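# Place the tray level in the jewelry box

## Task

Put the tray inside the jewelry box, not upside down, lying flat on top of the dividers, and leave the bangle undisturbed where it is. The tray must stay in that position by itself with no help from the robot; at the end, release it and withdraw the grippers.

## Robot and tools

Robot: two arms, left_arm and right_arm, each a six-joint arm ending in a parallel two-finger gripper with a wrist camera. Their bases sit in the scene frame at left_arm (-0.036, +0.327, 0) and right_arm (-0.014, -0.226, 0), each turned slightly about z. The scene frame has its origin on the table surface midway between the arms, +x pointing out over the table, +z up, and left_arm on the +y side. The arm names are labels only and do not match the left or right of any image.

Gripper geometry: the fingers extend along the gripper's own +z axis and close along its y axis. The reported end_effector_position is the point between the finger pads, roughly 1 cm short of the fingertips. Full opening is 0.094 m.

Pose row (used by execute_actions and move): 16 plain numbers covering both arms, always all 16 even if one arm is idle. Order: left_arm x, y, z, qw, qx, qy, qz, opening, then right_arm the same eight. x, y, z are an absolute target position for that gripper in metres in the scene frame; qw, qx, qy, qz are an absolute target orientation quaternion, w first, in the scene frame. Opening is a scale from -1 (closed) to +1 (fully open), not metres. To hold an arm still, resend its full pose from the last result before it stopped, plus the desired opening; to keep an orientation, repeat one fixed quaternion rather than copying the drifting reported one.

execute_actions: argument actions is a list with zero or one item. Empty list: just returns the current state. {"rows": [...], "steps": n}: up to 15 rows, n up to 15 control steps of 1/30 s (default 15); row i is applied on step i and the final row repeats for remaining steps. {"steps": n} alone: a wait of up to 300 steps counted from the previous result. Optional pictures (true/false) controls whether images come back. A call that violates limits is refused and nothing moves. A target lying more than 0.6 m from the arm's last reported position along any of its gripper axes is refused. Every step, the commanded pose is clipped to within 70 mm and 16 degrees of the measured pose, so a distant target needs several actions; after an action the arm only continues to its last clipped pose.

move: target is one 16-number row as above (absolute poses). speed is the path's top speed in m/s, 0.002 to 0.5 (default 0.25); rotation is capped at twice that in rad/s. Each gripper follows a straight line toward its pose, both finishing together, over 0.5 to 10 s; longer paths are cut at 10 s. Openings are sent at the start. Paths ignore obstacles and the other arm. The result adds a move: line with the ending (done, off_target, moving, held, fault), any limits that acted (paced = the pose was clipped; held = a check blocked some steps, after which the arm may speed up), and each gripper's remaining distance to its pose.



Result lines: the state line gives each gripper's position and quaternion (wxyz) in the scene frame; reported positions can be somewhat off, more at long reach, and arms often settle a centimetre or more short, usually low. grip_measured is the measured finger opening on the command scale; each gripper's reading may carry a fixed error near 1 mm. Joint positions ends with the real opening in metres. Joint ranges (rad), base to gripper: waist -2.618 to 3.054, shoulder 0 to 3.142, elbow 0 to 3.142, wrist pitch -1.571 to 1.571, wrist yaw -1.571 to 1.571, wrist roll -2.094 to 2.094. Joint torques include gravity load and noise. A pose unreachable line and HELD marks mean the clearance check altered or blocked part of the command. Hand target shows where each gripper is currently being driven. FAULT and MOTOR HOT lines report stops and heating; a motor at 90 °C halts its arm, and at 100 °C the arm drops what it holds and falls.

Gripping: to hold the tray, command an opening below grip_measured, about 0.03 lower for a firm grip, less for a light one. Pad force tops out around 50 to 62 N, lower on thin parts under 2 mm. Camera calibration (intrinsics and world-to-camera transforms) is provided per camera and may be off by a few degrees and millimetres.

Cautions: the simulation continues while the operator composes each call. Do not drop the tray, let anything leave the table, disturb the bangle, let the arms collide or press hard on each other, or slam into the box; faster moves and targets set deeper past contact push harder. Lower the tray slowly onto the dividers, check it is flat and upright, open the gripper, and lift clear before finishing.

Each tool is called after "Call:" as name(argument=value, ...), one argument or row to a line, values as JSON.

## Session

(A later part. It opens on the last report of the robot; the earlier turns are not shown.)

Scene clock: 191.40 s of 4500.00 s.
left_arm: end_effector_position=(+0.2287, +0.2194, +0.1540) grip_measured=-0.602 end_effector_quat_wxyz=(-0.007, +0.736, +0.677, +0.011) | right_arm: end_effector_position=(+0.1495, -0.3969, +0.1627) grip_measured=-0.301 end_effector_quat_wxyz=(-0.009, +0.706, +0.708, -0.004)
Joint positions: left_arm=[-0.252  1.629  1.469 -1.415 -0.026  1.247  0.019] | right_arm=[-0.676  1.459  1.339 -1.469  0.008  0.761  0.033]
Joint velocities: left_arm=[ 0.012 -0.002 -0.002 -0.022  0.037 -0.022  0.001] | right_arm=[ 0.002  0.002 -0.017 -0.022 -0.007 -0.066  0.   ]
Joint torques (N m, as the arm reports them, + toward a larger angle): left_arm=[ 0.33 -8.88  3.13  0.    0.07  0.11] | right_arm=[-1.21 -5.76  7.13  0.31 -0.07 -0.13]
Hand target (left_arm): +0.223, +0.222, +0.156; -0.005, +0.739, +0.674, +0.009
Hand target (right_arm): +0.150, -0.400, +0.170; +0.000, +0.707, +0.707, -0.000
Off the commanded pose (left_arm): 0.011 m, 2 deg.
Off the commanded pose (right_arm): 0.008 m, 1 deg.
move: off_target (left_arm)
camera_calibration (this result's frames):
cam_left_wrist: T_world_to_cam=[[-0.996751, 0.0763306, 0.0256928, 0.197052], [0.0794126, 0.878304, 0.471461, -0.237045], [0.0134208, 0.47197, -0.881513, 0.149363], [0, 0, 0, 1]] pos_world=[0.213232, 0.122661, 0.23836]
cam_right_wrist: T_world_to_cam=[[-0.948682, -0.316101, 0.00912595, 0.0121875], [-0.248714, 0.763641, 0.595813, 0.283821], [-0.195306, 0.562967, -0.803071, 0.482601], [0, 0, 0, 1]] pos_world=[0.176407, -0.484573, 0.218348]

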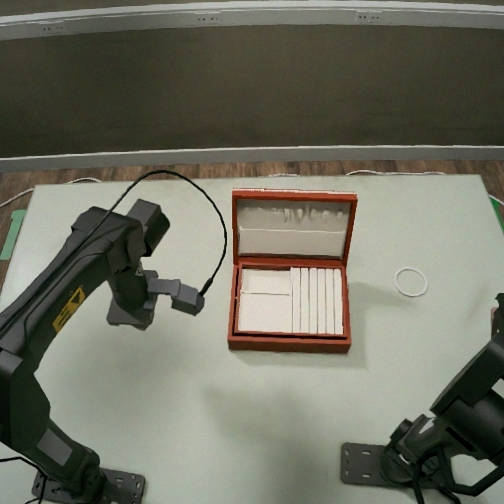

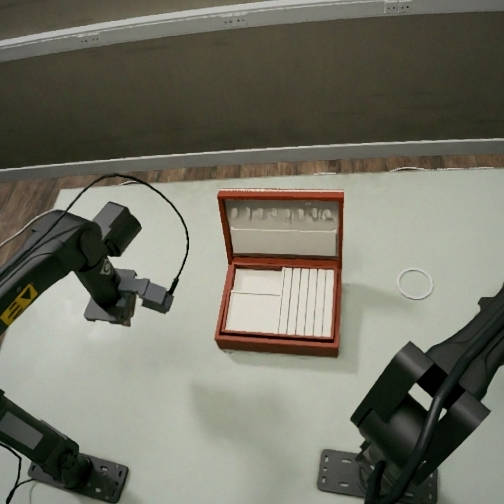

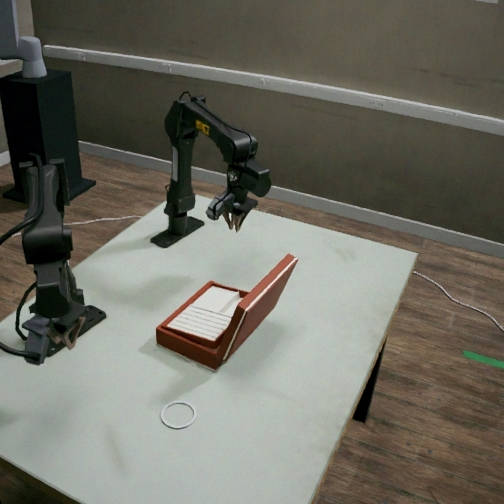

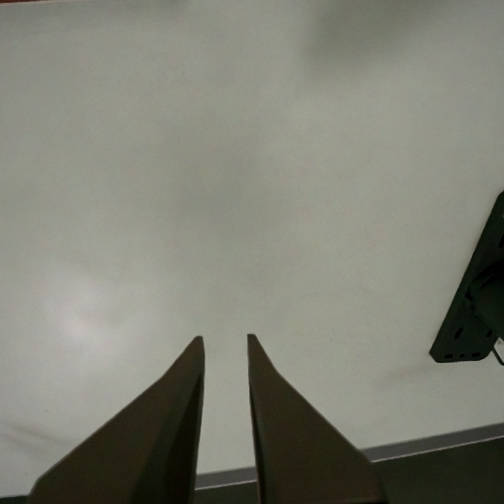

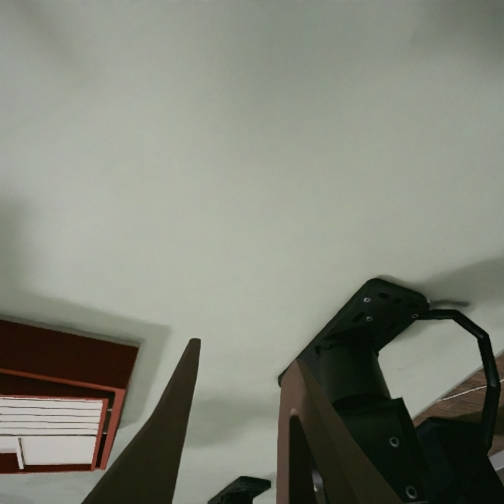

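Call:
move(
  target=[0.29,-0.02,0.16,0,0.738,0.674,0,-0.6,0.15,-0.40,0.17,0,0.707,0.707,0,-0.3],
)

Call:
move(
  target=[0.318,-0.056,0.098,0,0.738,0.674,0,-0.6,0.15,-0.40,0.17,0,0.707,0.707,0,-0.3],
  speed=0.05,
)

Call:
move(
  target=[0.318,-0.056,0.098,0,0.738,0.674,0,-0.985,0.15,-0.40,0.17,0,0.707,0.707,0,-0.3],
)

Call:
move(
  target=[0.303,-0.042,0.112,0,0.738,0.674,0,-0.985,0.15,-0.40,0.17,0,0.707,0.707,0,-0.3],
  speed=0.015,
)

Call:
move(
  target=[0.303,-0.042,0.09,0,0.738,0.674,0,-0.985,0.15,-0.40,0.17,0,0.707,0.707,0,-0.3],
  speed=0.015,
)

Call:
move(
  target=[0.306,-0.042,0.09,0,0.738,0.674,0,-0.6,0.15,-0.40,0.17,0,0.707,0.707,0,-0.3],
)

Call:
move(
  target=[0.29,-0.02,0.17,0,0.738,0.674,0,-0.6,0.15,-0.40,0.17,0,0.707,0.707,0,-0.3],
  speed=0.08,
)

Call:
zoom_image(
  camera="cam_high",
  region=[140,250,300,390],
)

Scene clock: 210.67 s of 4500.00 s.
left_arm: end_effector_position=(+0.2879, -0.0188, +0.1543) grip_measured=-0.602 end_effector_quat_wxyz=(+0.074, +0.740, +0.668, +0.003) | right_arm: end_effector_position=(+0.1495, -0.3969, +0.1627) grip_measured=-0.301 end_effector_quat_wxyz=(-0.009, +0.706, +0.708, -0.004)
Joint positions: left_arm=[-0.667  2.329  2.453 -1.546 -0.003  0.851  0.019] | right_arm=[-0.676  1.459  1.339 -1.469  0.008  0.761  0.033]
Joint velocities: left_arm=[ 0.012 -0.007  0.002  0.022  0.037 -0.037 -0.001] | right_arm=[-0.007 -0.007  0.017  0.007  0.007 -0.007 -0.001]
Joint torques (N m, as the arm reports them, + toward a larger angle): left_arm=[ -0.07 -13.32   6.78   0.21   0.23  -0.12] | right_arm=[-1.18 -5.66  7.15  0.35 -0.07 -0.11]
Hand target (left_arm): +0.287, -0.021, +0.163; +0.083, +0.736, +0.672, -0.006
Hand target (right_arm): +0.150, -0.400, +0.170; +0.000, +0.707, +0.707, -0.000
Off the commanded pose (left_arm): 0.006 m, 9 deg.
Off the commanded pose (right_arm): 0.008 m, 1 deg.
joint sent to its limit (left arm) — the command would take joint 4 (wrist pitch) past its lower limit, so that joint was sent only as far as its limit.
After step 90, 14.80 s passed at rest.
move: off_target (left_arm)
camera_calibration (this result's frames):
cam_left_wrist: T_world_to_cam=[[-0.992292, 0.0921849, -0.082811, 0.290022], [0.0566226, 0.93173, 0.358711, -0.00771928], [0.110225, 0.351257, -0.929768, 0.238569], [0, 0, 0, 1]] pos_world=[0.261928, -0.103343, 0.2486]
cam_right_wrist: T_world_to_cam=[[-0.948682, -0.316101, 0.00912595, 0.0121875], [-0.248714, 0.763641, 0.595813, 0.283821], [-0.195306, 0.562967, -0.803071, 0.482601], [0, 0, 0, 1]] pos_world=[0.176407, -0.484573, 0.218348]

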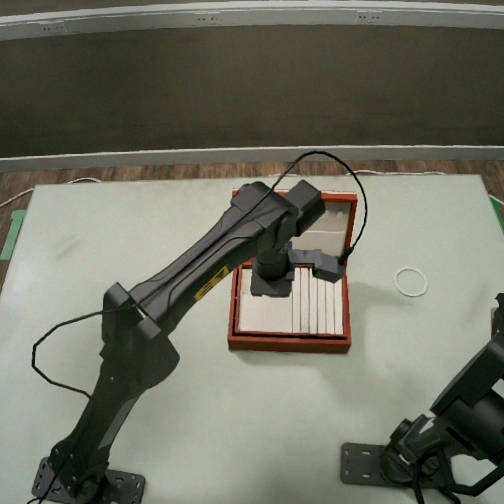

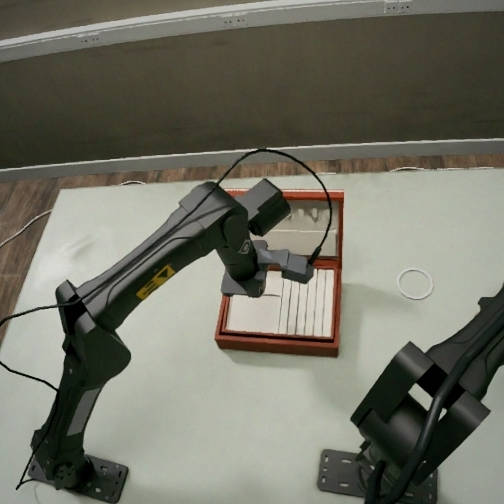

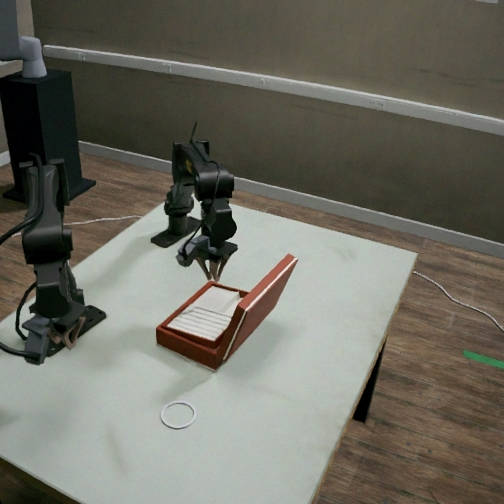

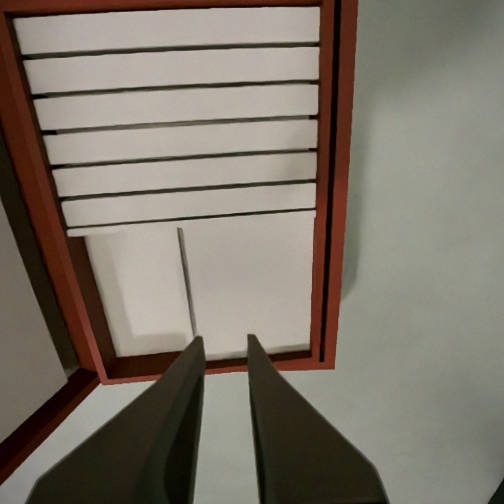

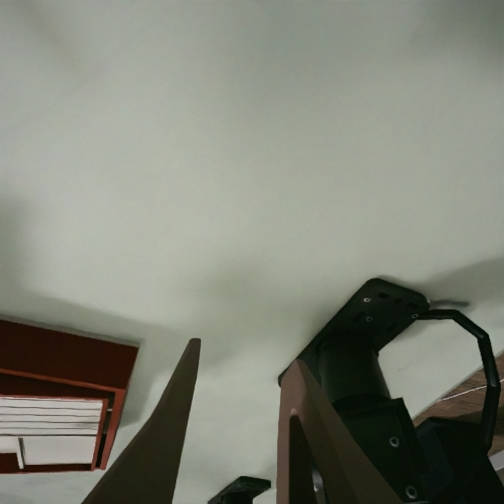

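Scene clock: 212.40 s of 4500.00 s.
left_arm: end_effector_position=(+0.3176, -0.0506, +0.0943) grip_measured=-0.602 end_effector_quat_wxyz=(+0.067, +0.738, +0.671, +0.002) | right_arm: end_effector_position=(+0.1495, -0.3969, +0.1627) grip_measured=-0.301 end_effector_quat_wxyz=(-0.009, +0.706, +0.708, -0.004)
Joint positions: left_arm=[-0.667  2.617  2.74  -1.559 -0.003  0.843  0.019] | right_arm=[-0.676  1.459  1.339 -1.469  0.008  0.761  0.033]
Joint velocities: left_arm=[ 0.012 -0.012  0.007  0.007  0.095 -0.037 -0.   ] | right_arm=[-0.012 -0.002 -0.007  0.037  0.022 -0.022 -0.   ]
Joint torques (N m, as the arm reports them, + toward a larger angle): left_arm=[ -0.66 -14.23   6.6    0.3    0.03  -0.14] | right_arm=[-1.12 -5.78  7.03  0.34 -0.07 -0.1 ]
Hand target (left_arm): +0.318, -0.056, +0.098; +0.078, +0.736, +0.672, +0.001
Hand target (right_arm): +0.150, -0.400, +0.170; +0.000, +0.707, +0.707, -0.000
Off the commanded pose (left_arm): 0.007 m, 8 deg.
Off the commanded pose (right_arm): 0.008 m, 1 deg.
joint sent to its limit (left arm) — the command would take joint 4 (wrist pitch) past its lower limit, so that joint was sent only as far as its limit.
move: off_target (left_arm)
camera_calibration (this result's frames):
cam_left_wrist: T_world_to_cam=[[-0.993731, 0.0853724, -0.0721869, 0.316553], [0.0531186, 0.928675, 0.36707, 0.0419525], [0.0983759, 0.360935, -0.927388, 0.194762], [0, 0, 0, 1]] pos_world=[0.29318, -0.136281, 0.188071]
cam_right_wrist: T_world_to_cam=[[-0.948682, -0.316101, 0.00912595, 0.0121875], [-0.248714, 0.763641, 0.595813, 0.283821], [-0.195306, 0.562967, -0.803071, 0.482601], [0, 0, 0, 1]] pos_world=[0.176407, -0.484573, 0.218348]

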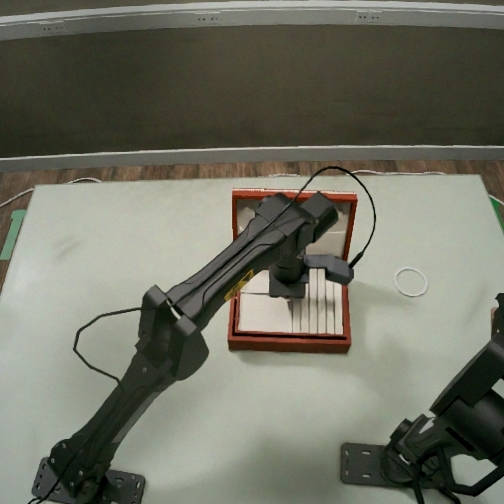

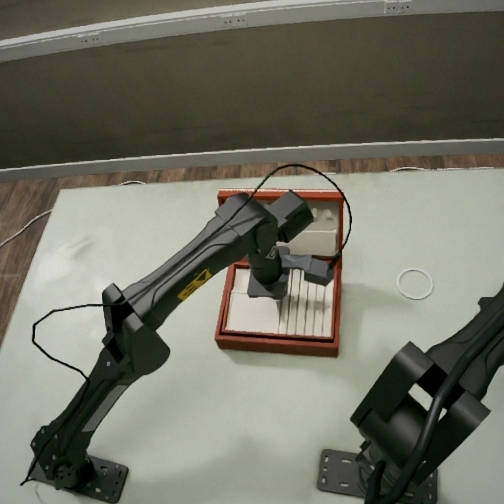

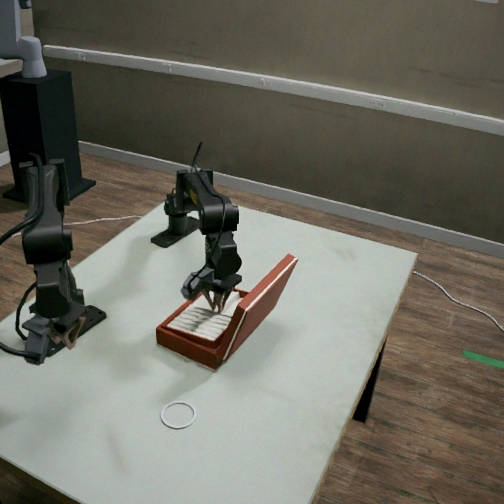

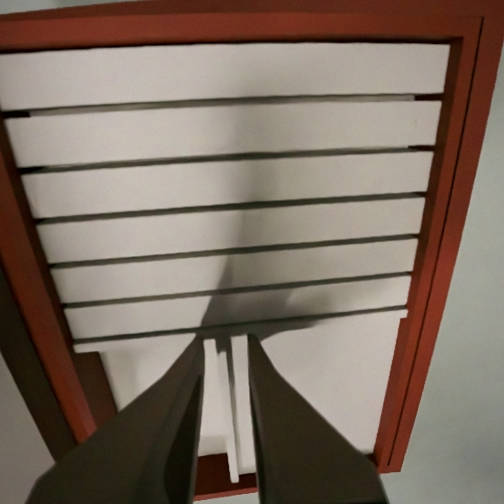

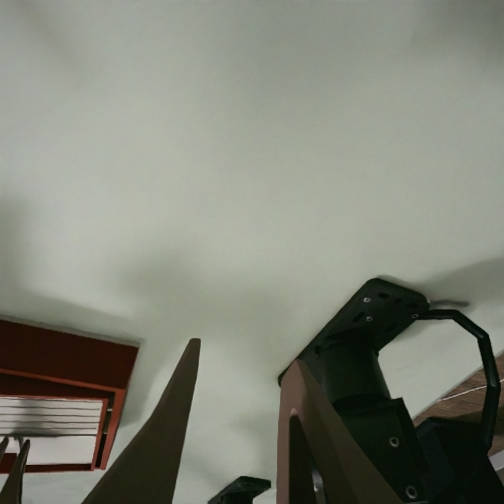

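Scene clock: 213.10 s of 4500.00 s.
left_arm: end_effector_position=(+0.3183, -0.0504, +0.0943) grip_measured=-0.978 end_effector_quat_wxyz=(+0.068, +0.738, +0.671, +0.004) | right_arm: end_effector_position=(+0.1495, -0.3969, +0.1627) grip_measured=-0.301 end_effector_quat_wxyz=(-0.009, +0.706, +0.708, -0.004)
Joint positions: left_arm=[-0.667  2.617  2.74  -1.558 -0.007  0.843  0.001] | right_arm=[-0.676  1.459  1.339 -1.469  0.008  0.761  0.033]
Joint velocities: left_arm=[ 0.022  0.022 -0.002 -0.022 -0.007  0.022 -0.001] | right_arm=[-0.007  0.017 -0.002 -0.081 -0.066 -0.022  0.   ]
Joint torques (N m, as the arm reports them, + toward a larger angle): left_arm=[ -0.65 -14.33   6.33   0.31   0.08  -0.11] | right_arm=[-1.28 -5.65  7.06  0.34 -0.07 -0.1 ]
Hand target (left_arm): +0.317, -0.055, +0.098; +0.076, +0.737, +0.672, +0.001
Hand target (right_arm): +0.150, -0.400, +0.170; +0.000, +0.707, +0.707, -0.000
Off the commanded pose (left_arm): 0.007 m, 8 deg.
Off the commanded pose (right_arm): 0.008 m, 1 deg.
joint sent to its limit (left arm) — the command would take joint 4 (wrist pitch) past its lower limit, so that joint was sent only as far as its limit.
move: off_target (left_arm)
camera_calibration (this result's frames):
cam_left_wrist: T_world_to_cam=[[-0.993512, 0.0849888, -0.0755647, 0.31745], [0.0513349, 0.928064, 0.368866, 0.0420299], [0.101478, 0.362593, -0.926406, 0.193643], [0, 0, 0, 1]] pos_world=[0.293582, -0.1362, 0.187877]
cam_right_wrist: T_world_to_cam=[[-0.948682, -0.316101, 0.00912595, 0.0121875], [-0.248714, 0.763641, 0.595813, 0.283821], [-0.195306, 0.562967, -0.803071, 0.482601], [0, 0, 0, 1]] pos_world=[0.176407, -0.484573, 0.218348]

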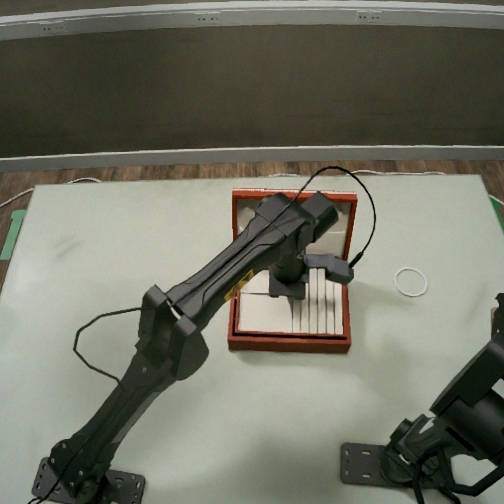

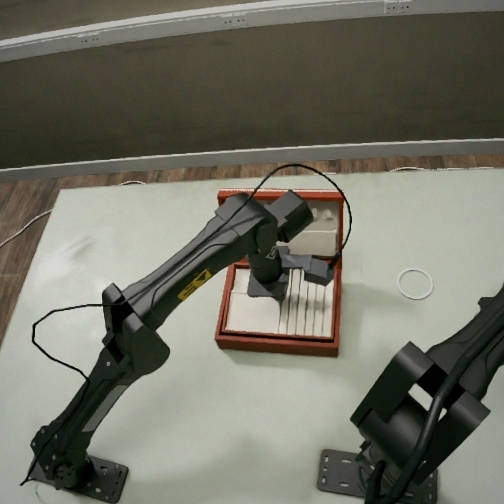

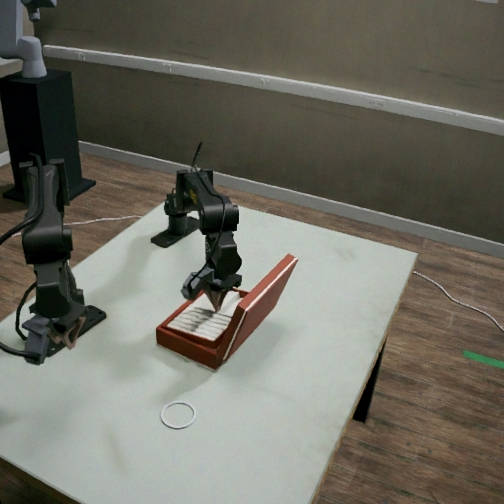

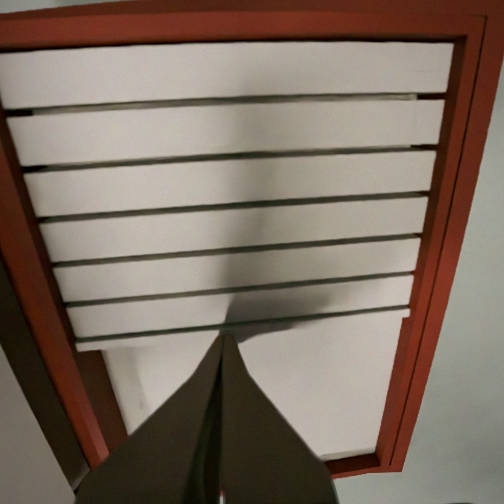

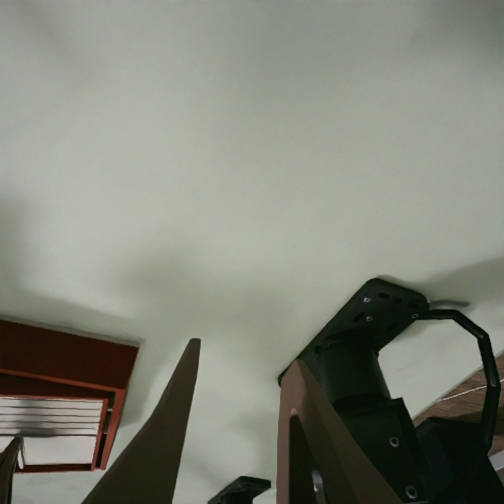

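Scene clock: 217.87 s of 4500.00 s.
left_arm: end_effector_position=(+0.3091, -0.0405, +0.0986) grip_measured=-0.978 end_effector_quat_wxyz=(+0.052, +0.738, +0.673, +0.004) | right_arm: end_effector_position=(+0.1495, -0.3969, +0.1627) grip_measured=-0.301 end_effector_quat_wxyz=(-0.009, +0.706, +0.708, -0.004)
Joint positions: left_arm=[-0.667  2.557  2.646 -1.556 -0.007  0.841  0.001] | right_arm=[-0.676  1.459  1.339 -1.469  0.008  0.761  0.033]
Joint velocities: left_arm=[ 0.002  0.012 -0.012 -0.066 -0.007  0.051  0.   ] | right_arm=[-0.002  0.007 -0.007  0.095  0.007  0.022 -0.001]
Joint torques (N m, as the arm reports them, + toward a larger angle): left_arm=[ -0.89 -17.64   3.19   0.22   0.07  -0.1 ] | right_arm=[-1.18 -5.68  7.12  0.31 -0.1  -0.14]
Hand target (left_arm): +0.303, -0.042, +0.111; +0.059, +0.738, +0.673, +0.001
Hand target (right_arm): +0.150, -0.400, +0.170; +0.000, +0.707, +0.707, -0.000
Off the commanded pose (left_arm): 0.015 m, 6 deg.
Off the commanded pose (right_arm): 0.008 m, 1 deg.
joint sent to its limit (left arm) — the command would take joint 4 (wrist pitch) past its lower limit, so that joint was sent only as far as its limit.
move: off_target (left_arm)
camera_calibration (this result's frames):
cam_left_wrist: T_world_to_cam=[[-0.995132, 0.0842394, -0.0511552, 0.305912], [0.0577767, 0.919147, 0.389655, 0.0273976], [0.0798435, 0.384803, -0.919539, 0.201842], [0, 0, 0, 1]] pos_world=[0.286724, -0.128621, 0.190575]
cam_right_wrist: T_world_to_cam=[[-0.948682, -0.316101, 0.00912595, 0.0121875], [-0.248714, 0.763641, 0.595813, 0.283821], [-0.195306, 0.562967, -0.803071, 0.482601], [0, 0, 0, 1]] pos_world=[0.176407, -0.484573, 0.218348]

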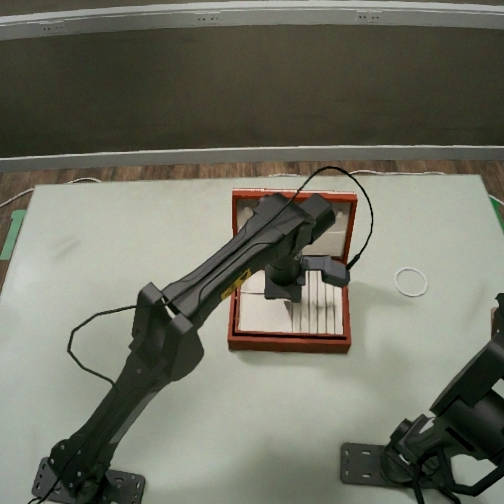

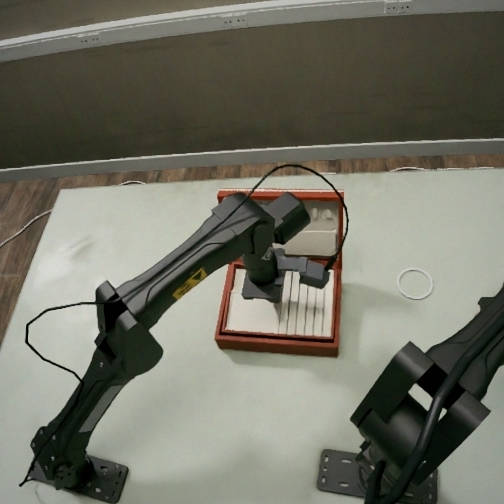

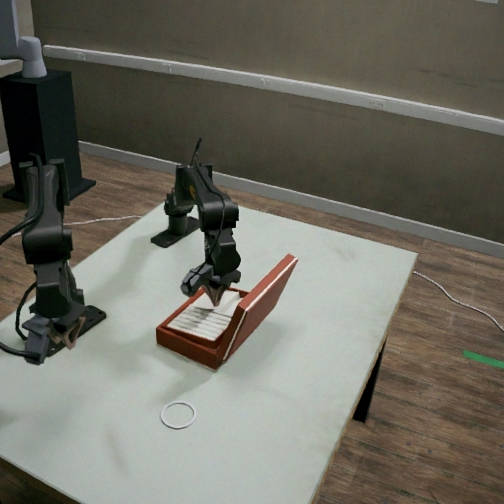

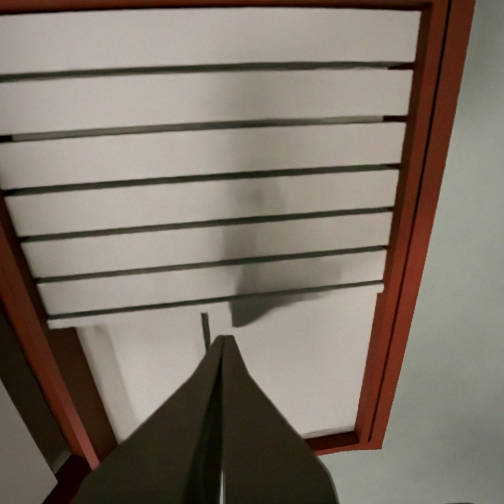

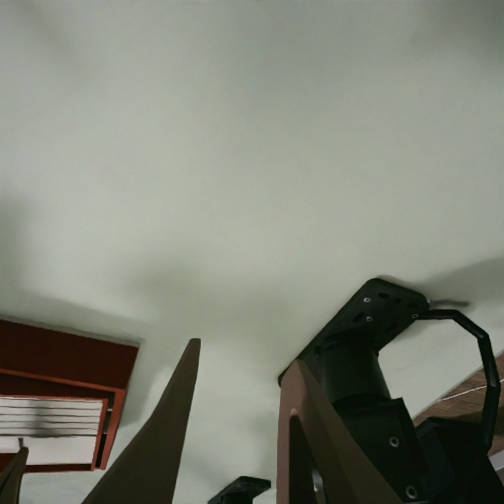

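Scene clock: 221.53 s of 4500.00 s.
left_arm: end_effector_position=(+0.3091, -0.0405, +0.0986) grip_measured=-0.978 end_effector_quat_wxyz=(+0.052, +0.738, +0.673, +0.004) | right_arm: end_effector_position=(+0.1495, -0.3969, +0.1627) grip_measured=-0.301 end_effector_quat_wxyz=(-0.009, +0.706, +0.708, -0.004)
Joint positions: left_arm=[-0.667  2.557  2.646 -1.556 -0.007  0.841  0.001] | right_arm=[-0.676  1.459  1.339 -1.469  0.008  0.761  0.033]
Joint velocities: left_arm=[-0.007 -0.022 -0.002  0.051 -0.081 -0.037 -0.001] | right_arm=[-0.022 -0.002 -0.017  0.051 -0.022  0.022  0.001]
Joint torques (N m, as the arm reports them, + toward a larger angle): left_arm=[ -0.9  -13.66   3.52   0.23   0.08  -0.11] | right_arm=[-1.17 -5.79  7.24  0.36 -0.06 -0.15]
Hand target (left_arm): +0.303, -0.042, +0.090; +0.037, +0.738, +0.674, +0.001
Hand target (right_arm): +0.150, -0.400, +0.170; +0.000, +0.707, +0.707, -0.000
Off the commanded pose (left_arm): 0.011 m, 6 deg.
Off the commanded pose (right_arm): 0.008 m, 1 deg.
joint sent to its limit (left arm) — the command would take joint 4 (wrist pitch) past its lower limit, so that joint was sent only as far as its limit.
move: off_target (left_arm)
camera_calibration (this result's frames):
cam_left_wrist: T_world_to_cam=[[-0.995165, 0.0838603, -0.0511309, 0.305904], [0.0574385, 0.91918, 0.389627, 0.0275063], [0.0796727, 0.384807, -0.919552, 0.201896], [0, 0, 0, 1]] pos_world=[0.28676, -0.128627, 0.190578]
cam_right_wrist: T_world_to_cam=[[-0.948682, -0.316101, 0.00912595, 0.0121875], [-0.248714, 0.763641, 0.595813, 0.283821], [-0.195306, 0.562967, -0.803071, 0.482601], [0, 0, 0, 1]] pos_world=[0.176407, -0.484573, 0.218348]

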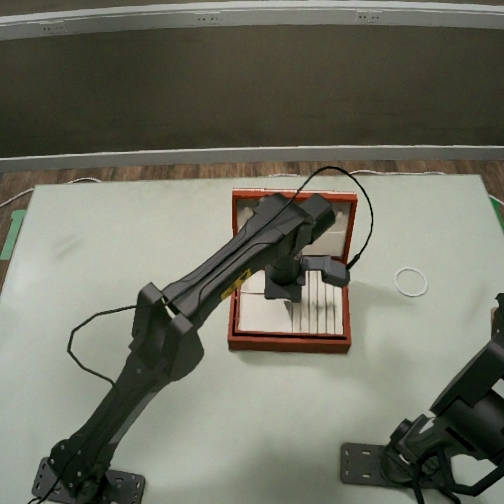

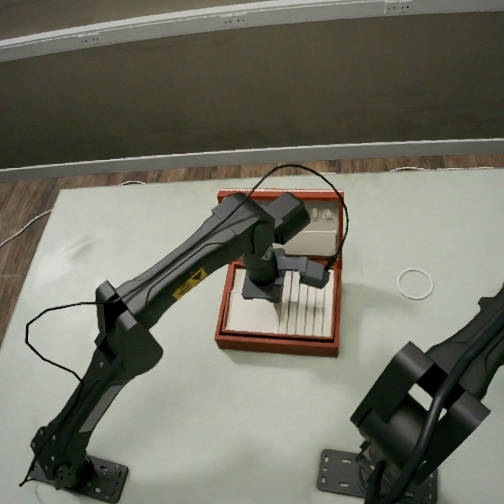

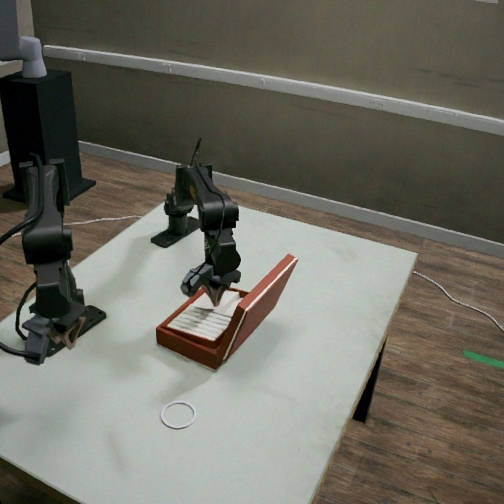

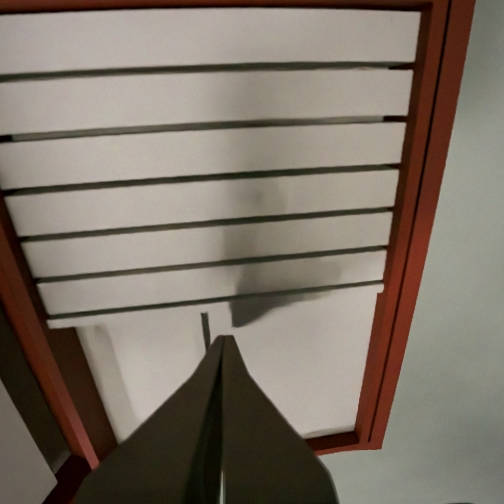

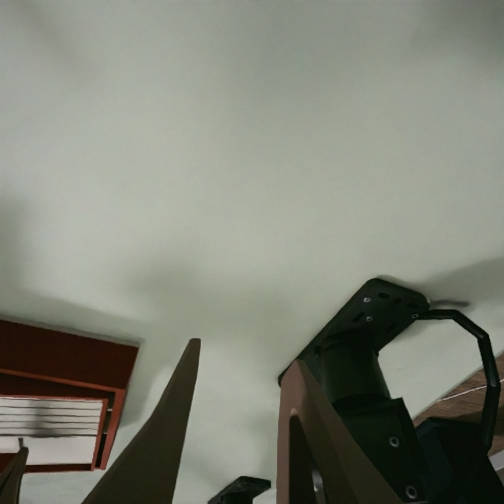

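Scene clock: 222.23 s of 4500.00 s.
left_arm: end_effector_position=(+0.3090, -0.0404, +0.0930) grip_measured=-0.602 end_effector_quat_wxyz=(+0.046, +0.738, +0.673, +0.004) | right_arm: end_effector_position=(+0.1495, -0.3969, +0.1627) grip_measured=-0.301 end_effector_quat_wxyz=(-0.009, +0.706, +0.708, -0.004)
Joint positions: left_arm=[-0.667  2.569  2.646 -1.556 -0.007  0.841  0.019] | right_arm=[-0.676  1.459  1.339 -1.469  0.008  0.761  0.033]
Joint velocities: left_arm=[ 0.002 -0.012 -0.002 -0.022 -0.037  0.095  0.001] | right_arm=[-0.007  0.012  0.007 -0.095  0.022 -0.037 -0.   ]
Joint torques (N m, as the arm reports them, + toward a larger angle): left_arm=[ -0.5  -13.93   4.48   0.21   0.08  -0.07] | right_arm=[-1.25 -5.85  7.17  0.32 -0.06 -0.09]
Hand target (left_arm): +0.306, -0.042, +0.089; +0.040, +0.738, +0.674, +0.001
Hand target (right_arm): +0.150, -0.400, +0.170; +0.000, +0.707, +0.707, -0.000
Off the commanded pose (left_arm): 0.005 m, 5 deg.
Off the commanded pose (right_arm): 0.008 m, 1 deg.
joint sent to its limit (left arm) — the command would take joint 4 (wrist pitch) past its lower limit, so that joint was sent only as far as its limit.
move: off_target (left_arm)
camera_calibration (this result's frames):
cam_left_wrist: T_world_to_cam=[[-0.99553, 0.0842536, -0.042673, 0.304768], [0.0605016, 0.915883, 0.396861, 0.027746], [0.0725204, 0.392505, -0.916886, 0.199013], [0, 0, 0, 1]] pos_world=[0.287295, -0.129204, 0.184466]
cam_right_wrist: T_world_to_cam=[[-0.948682, -0.316101, 0.00912595, 0.0121875], [-0.248714, 0.763641, 0.595813, 0.283821], [-0.195306, 0.562967, -0.803071, 0.482601], [0, 0, 0, 1]] pos_world=[0.176407, -0.484573, 0.218348]

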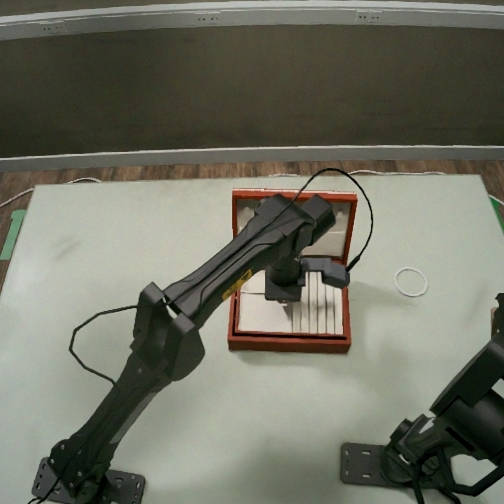

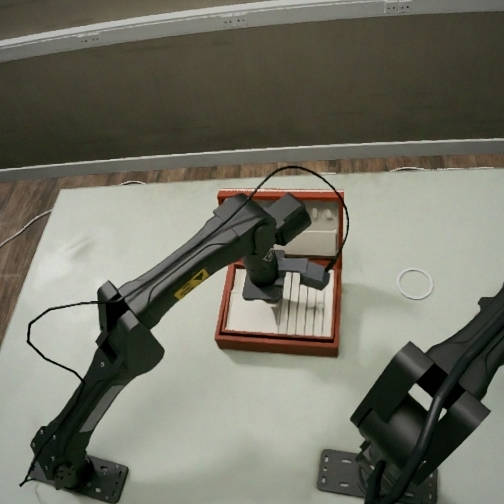

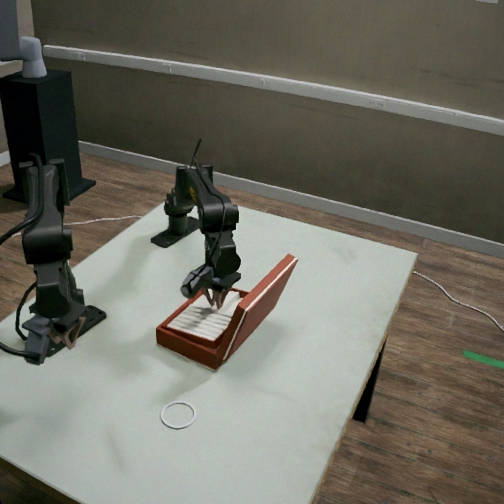

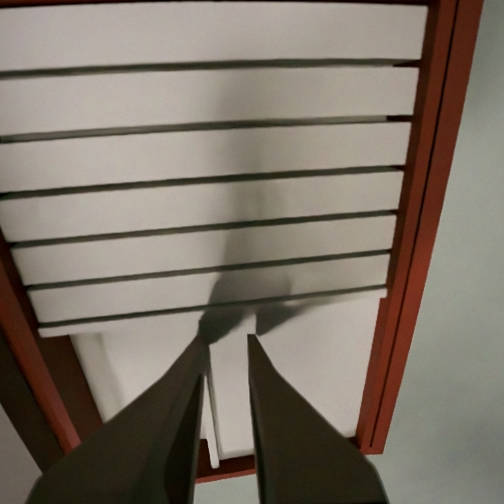

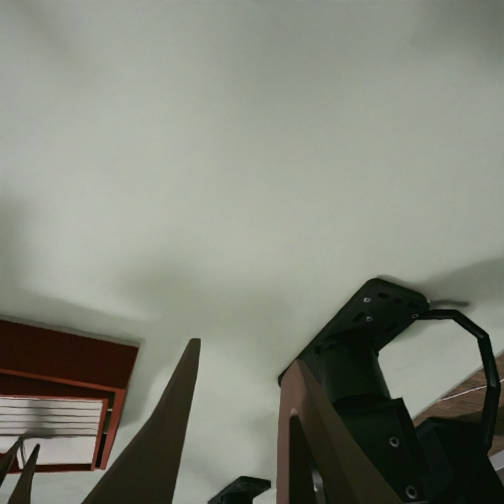

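Scene clock: 223.63 s of 4500.00 s.
left_arm: end_effector_position=(+0.2923, -0.0224, +0.1614) grip_measured=-0.602 end_effector_quat_wxyz=(+0.087, +0.736, +0.671, +0.004) | right_arm: end_effector_position=(+0.1495, -0.3969, +0.1627) grip_measured=-0.301 end_effector_quat_wxyz=(-0.009, +0.706, +0.708, -0.004)
Joint positions: left_arm=[-0.667  2.343  2.503 -1.556 -0.007  0.841  0.019] | right_arm=[-0.676  1.459  1.339 -1.469  0.008  0.761  0.033]
Joint velocities: left_arm=[-0.007  0.007 -0.032 -0.051  0.066 -0.007 -0.001] | right_arm=[-0.012 -0.012 -0.007 -0.007 -0.066 -0.007  0.001]
Joint torques (N m, as the arm reports them, + toward a larger angle): left_arm=[  0.1  -15.63   3.13   0.38   0.07   0.  ] | right_arm=[-1.12 -5.59  7.09  0.36 -0.06 -0.13]
Hand target (left_arm): +0.289, -0.019, +0.170; +0.091, +0.735, +0.672, +0.002
Hand target (right_arm): +0.150, -0.400, +0.170; +0.000, +0.707, +0.707, -0.000
Off the commanded pose (left_arm): 0.009 m, 10 deg.
Off the commanded pose (right_arm): 0.008 m, 1 deg.
joint sent to its limit (left arm) — the command would take joint 4 (wrist pitch) past its lower limit, so that joint was sent only as far as its limit.
move: off_target (left_arm)
camera_calibration (this result's frames):
cam_left_wrist: T_world_to_cam=[[-0.991379, 0.0797848, -0.103937, 0.298153], [0.0395458, 0.938439, 0.343173, 0.000498978], [0.124919, 0.336104, -0.933504, 0.241936], [0, 0, 0, 1]] pos_world=[0.265341, -0.105572, 0.256666]
cam_right_wrist: T_world_to_cam=[[-0.948682, -0.316101, 0.00912595, 0.0121875], [-0.248714, 0.763641, 0.595813, 0.283821], [-0.195306, 0.562967, -0.803071, 0.482601], [0, 0, 0, 1]] pos_world=[0.176407, -0.484573, 0.218348]

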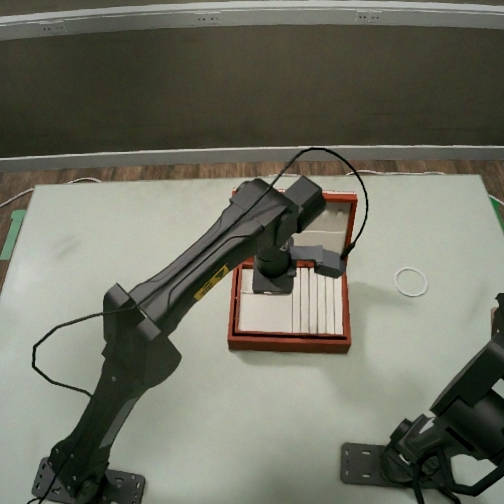

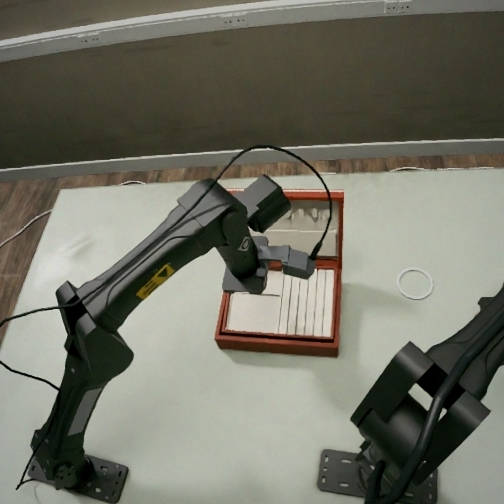

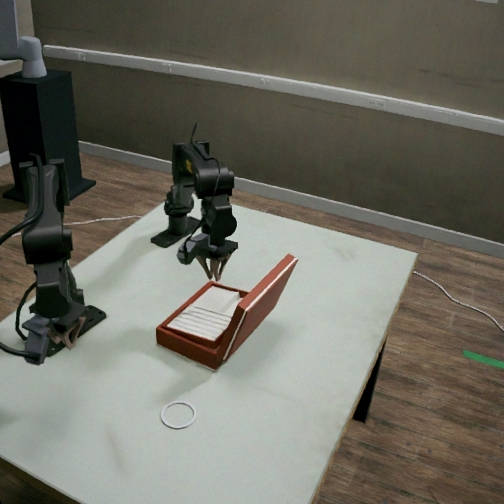

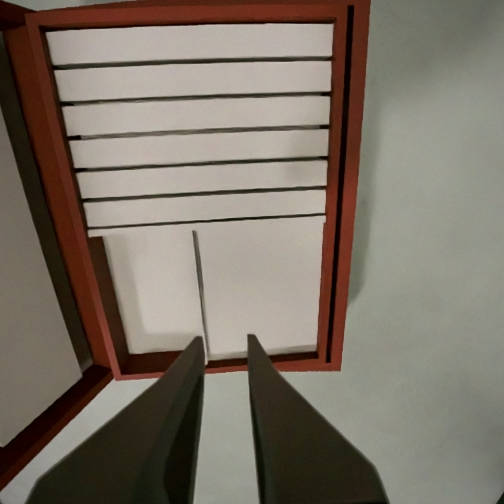

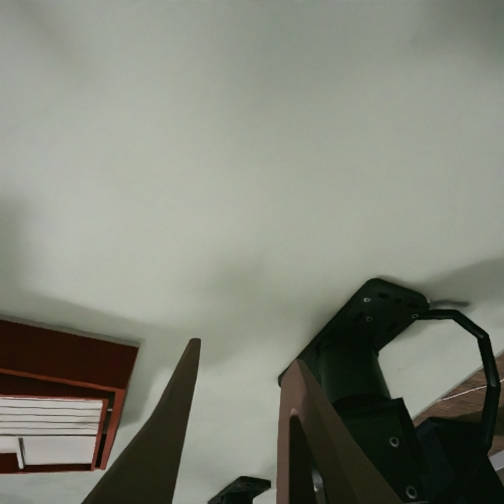

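Region (140, 250, 300, 390) of cam_high's 504x504 image, scaled by 3.150, with more detail than that image has; it fills the top 441 rows of this view, and the rest is white.

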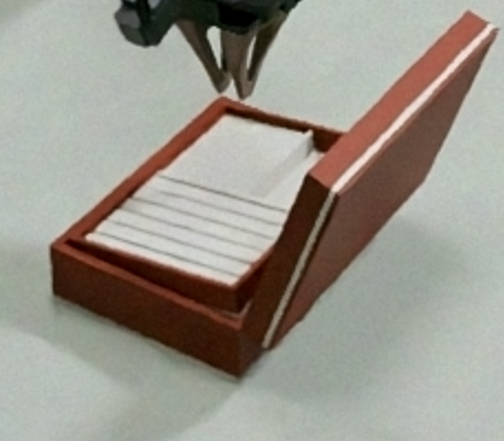

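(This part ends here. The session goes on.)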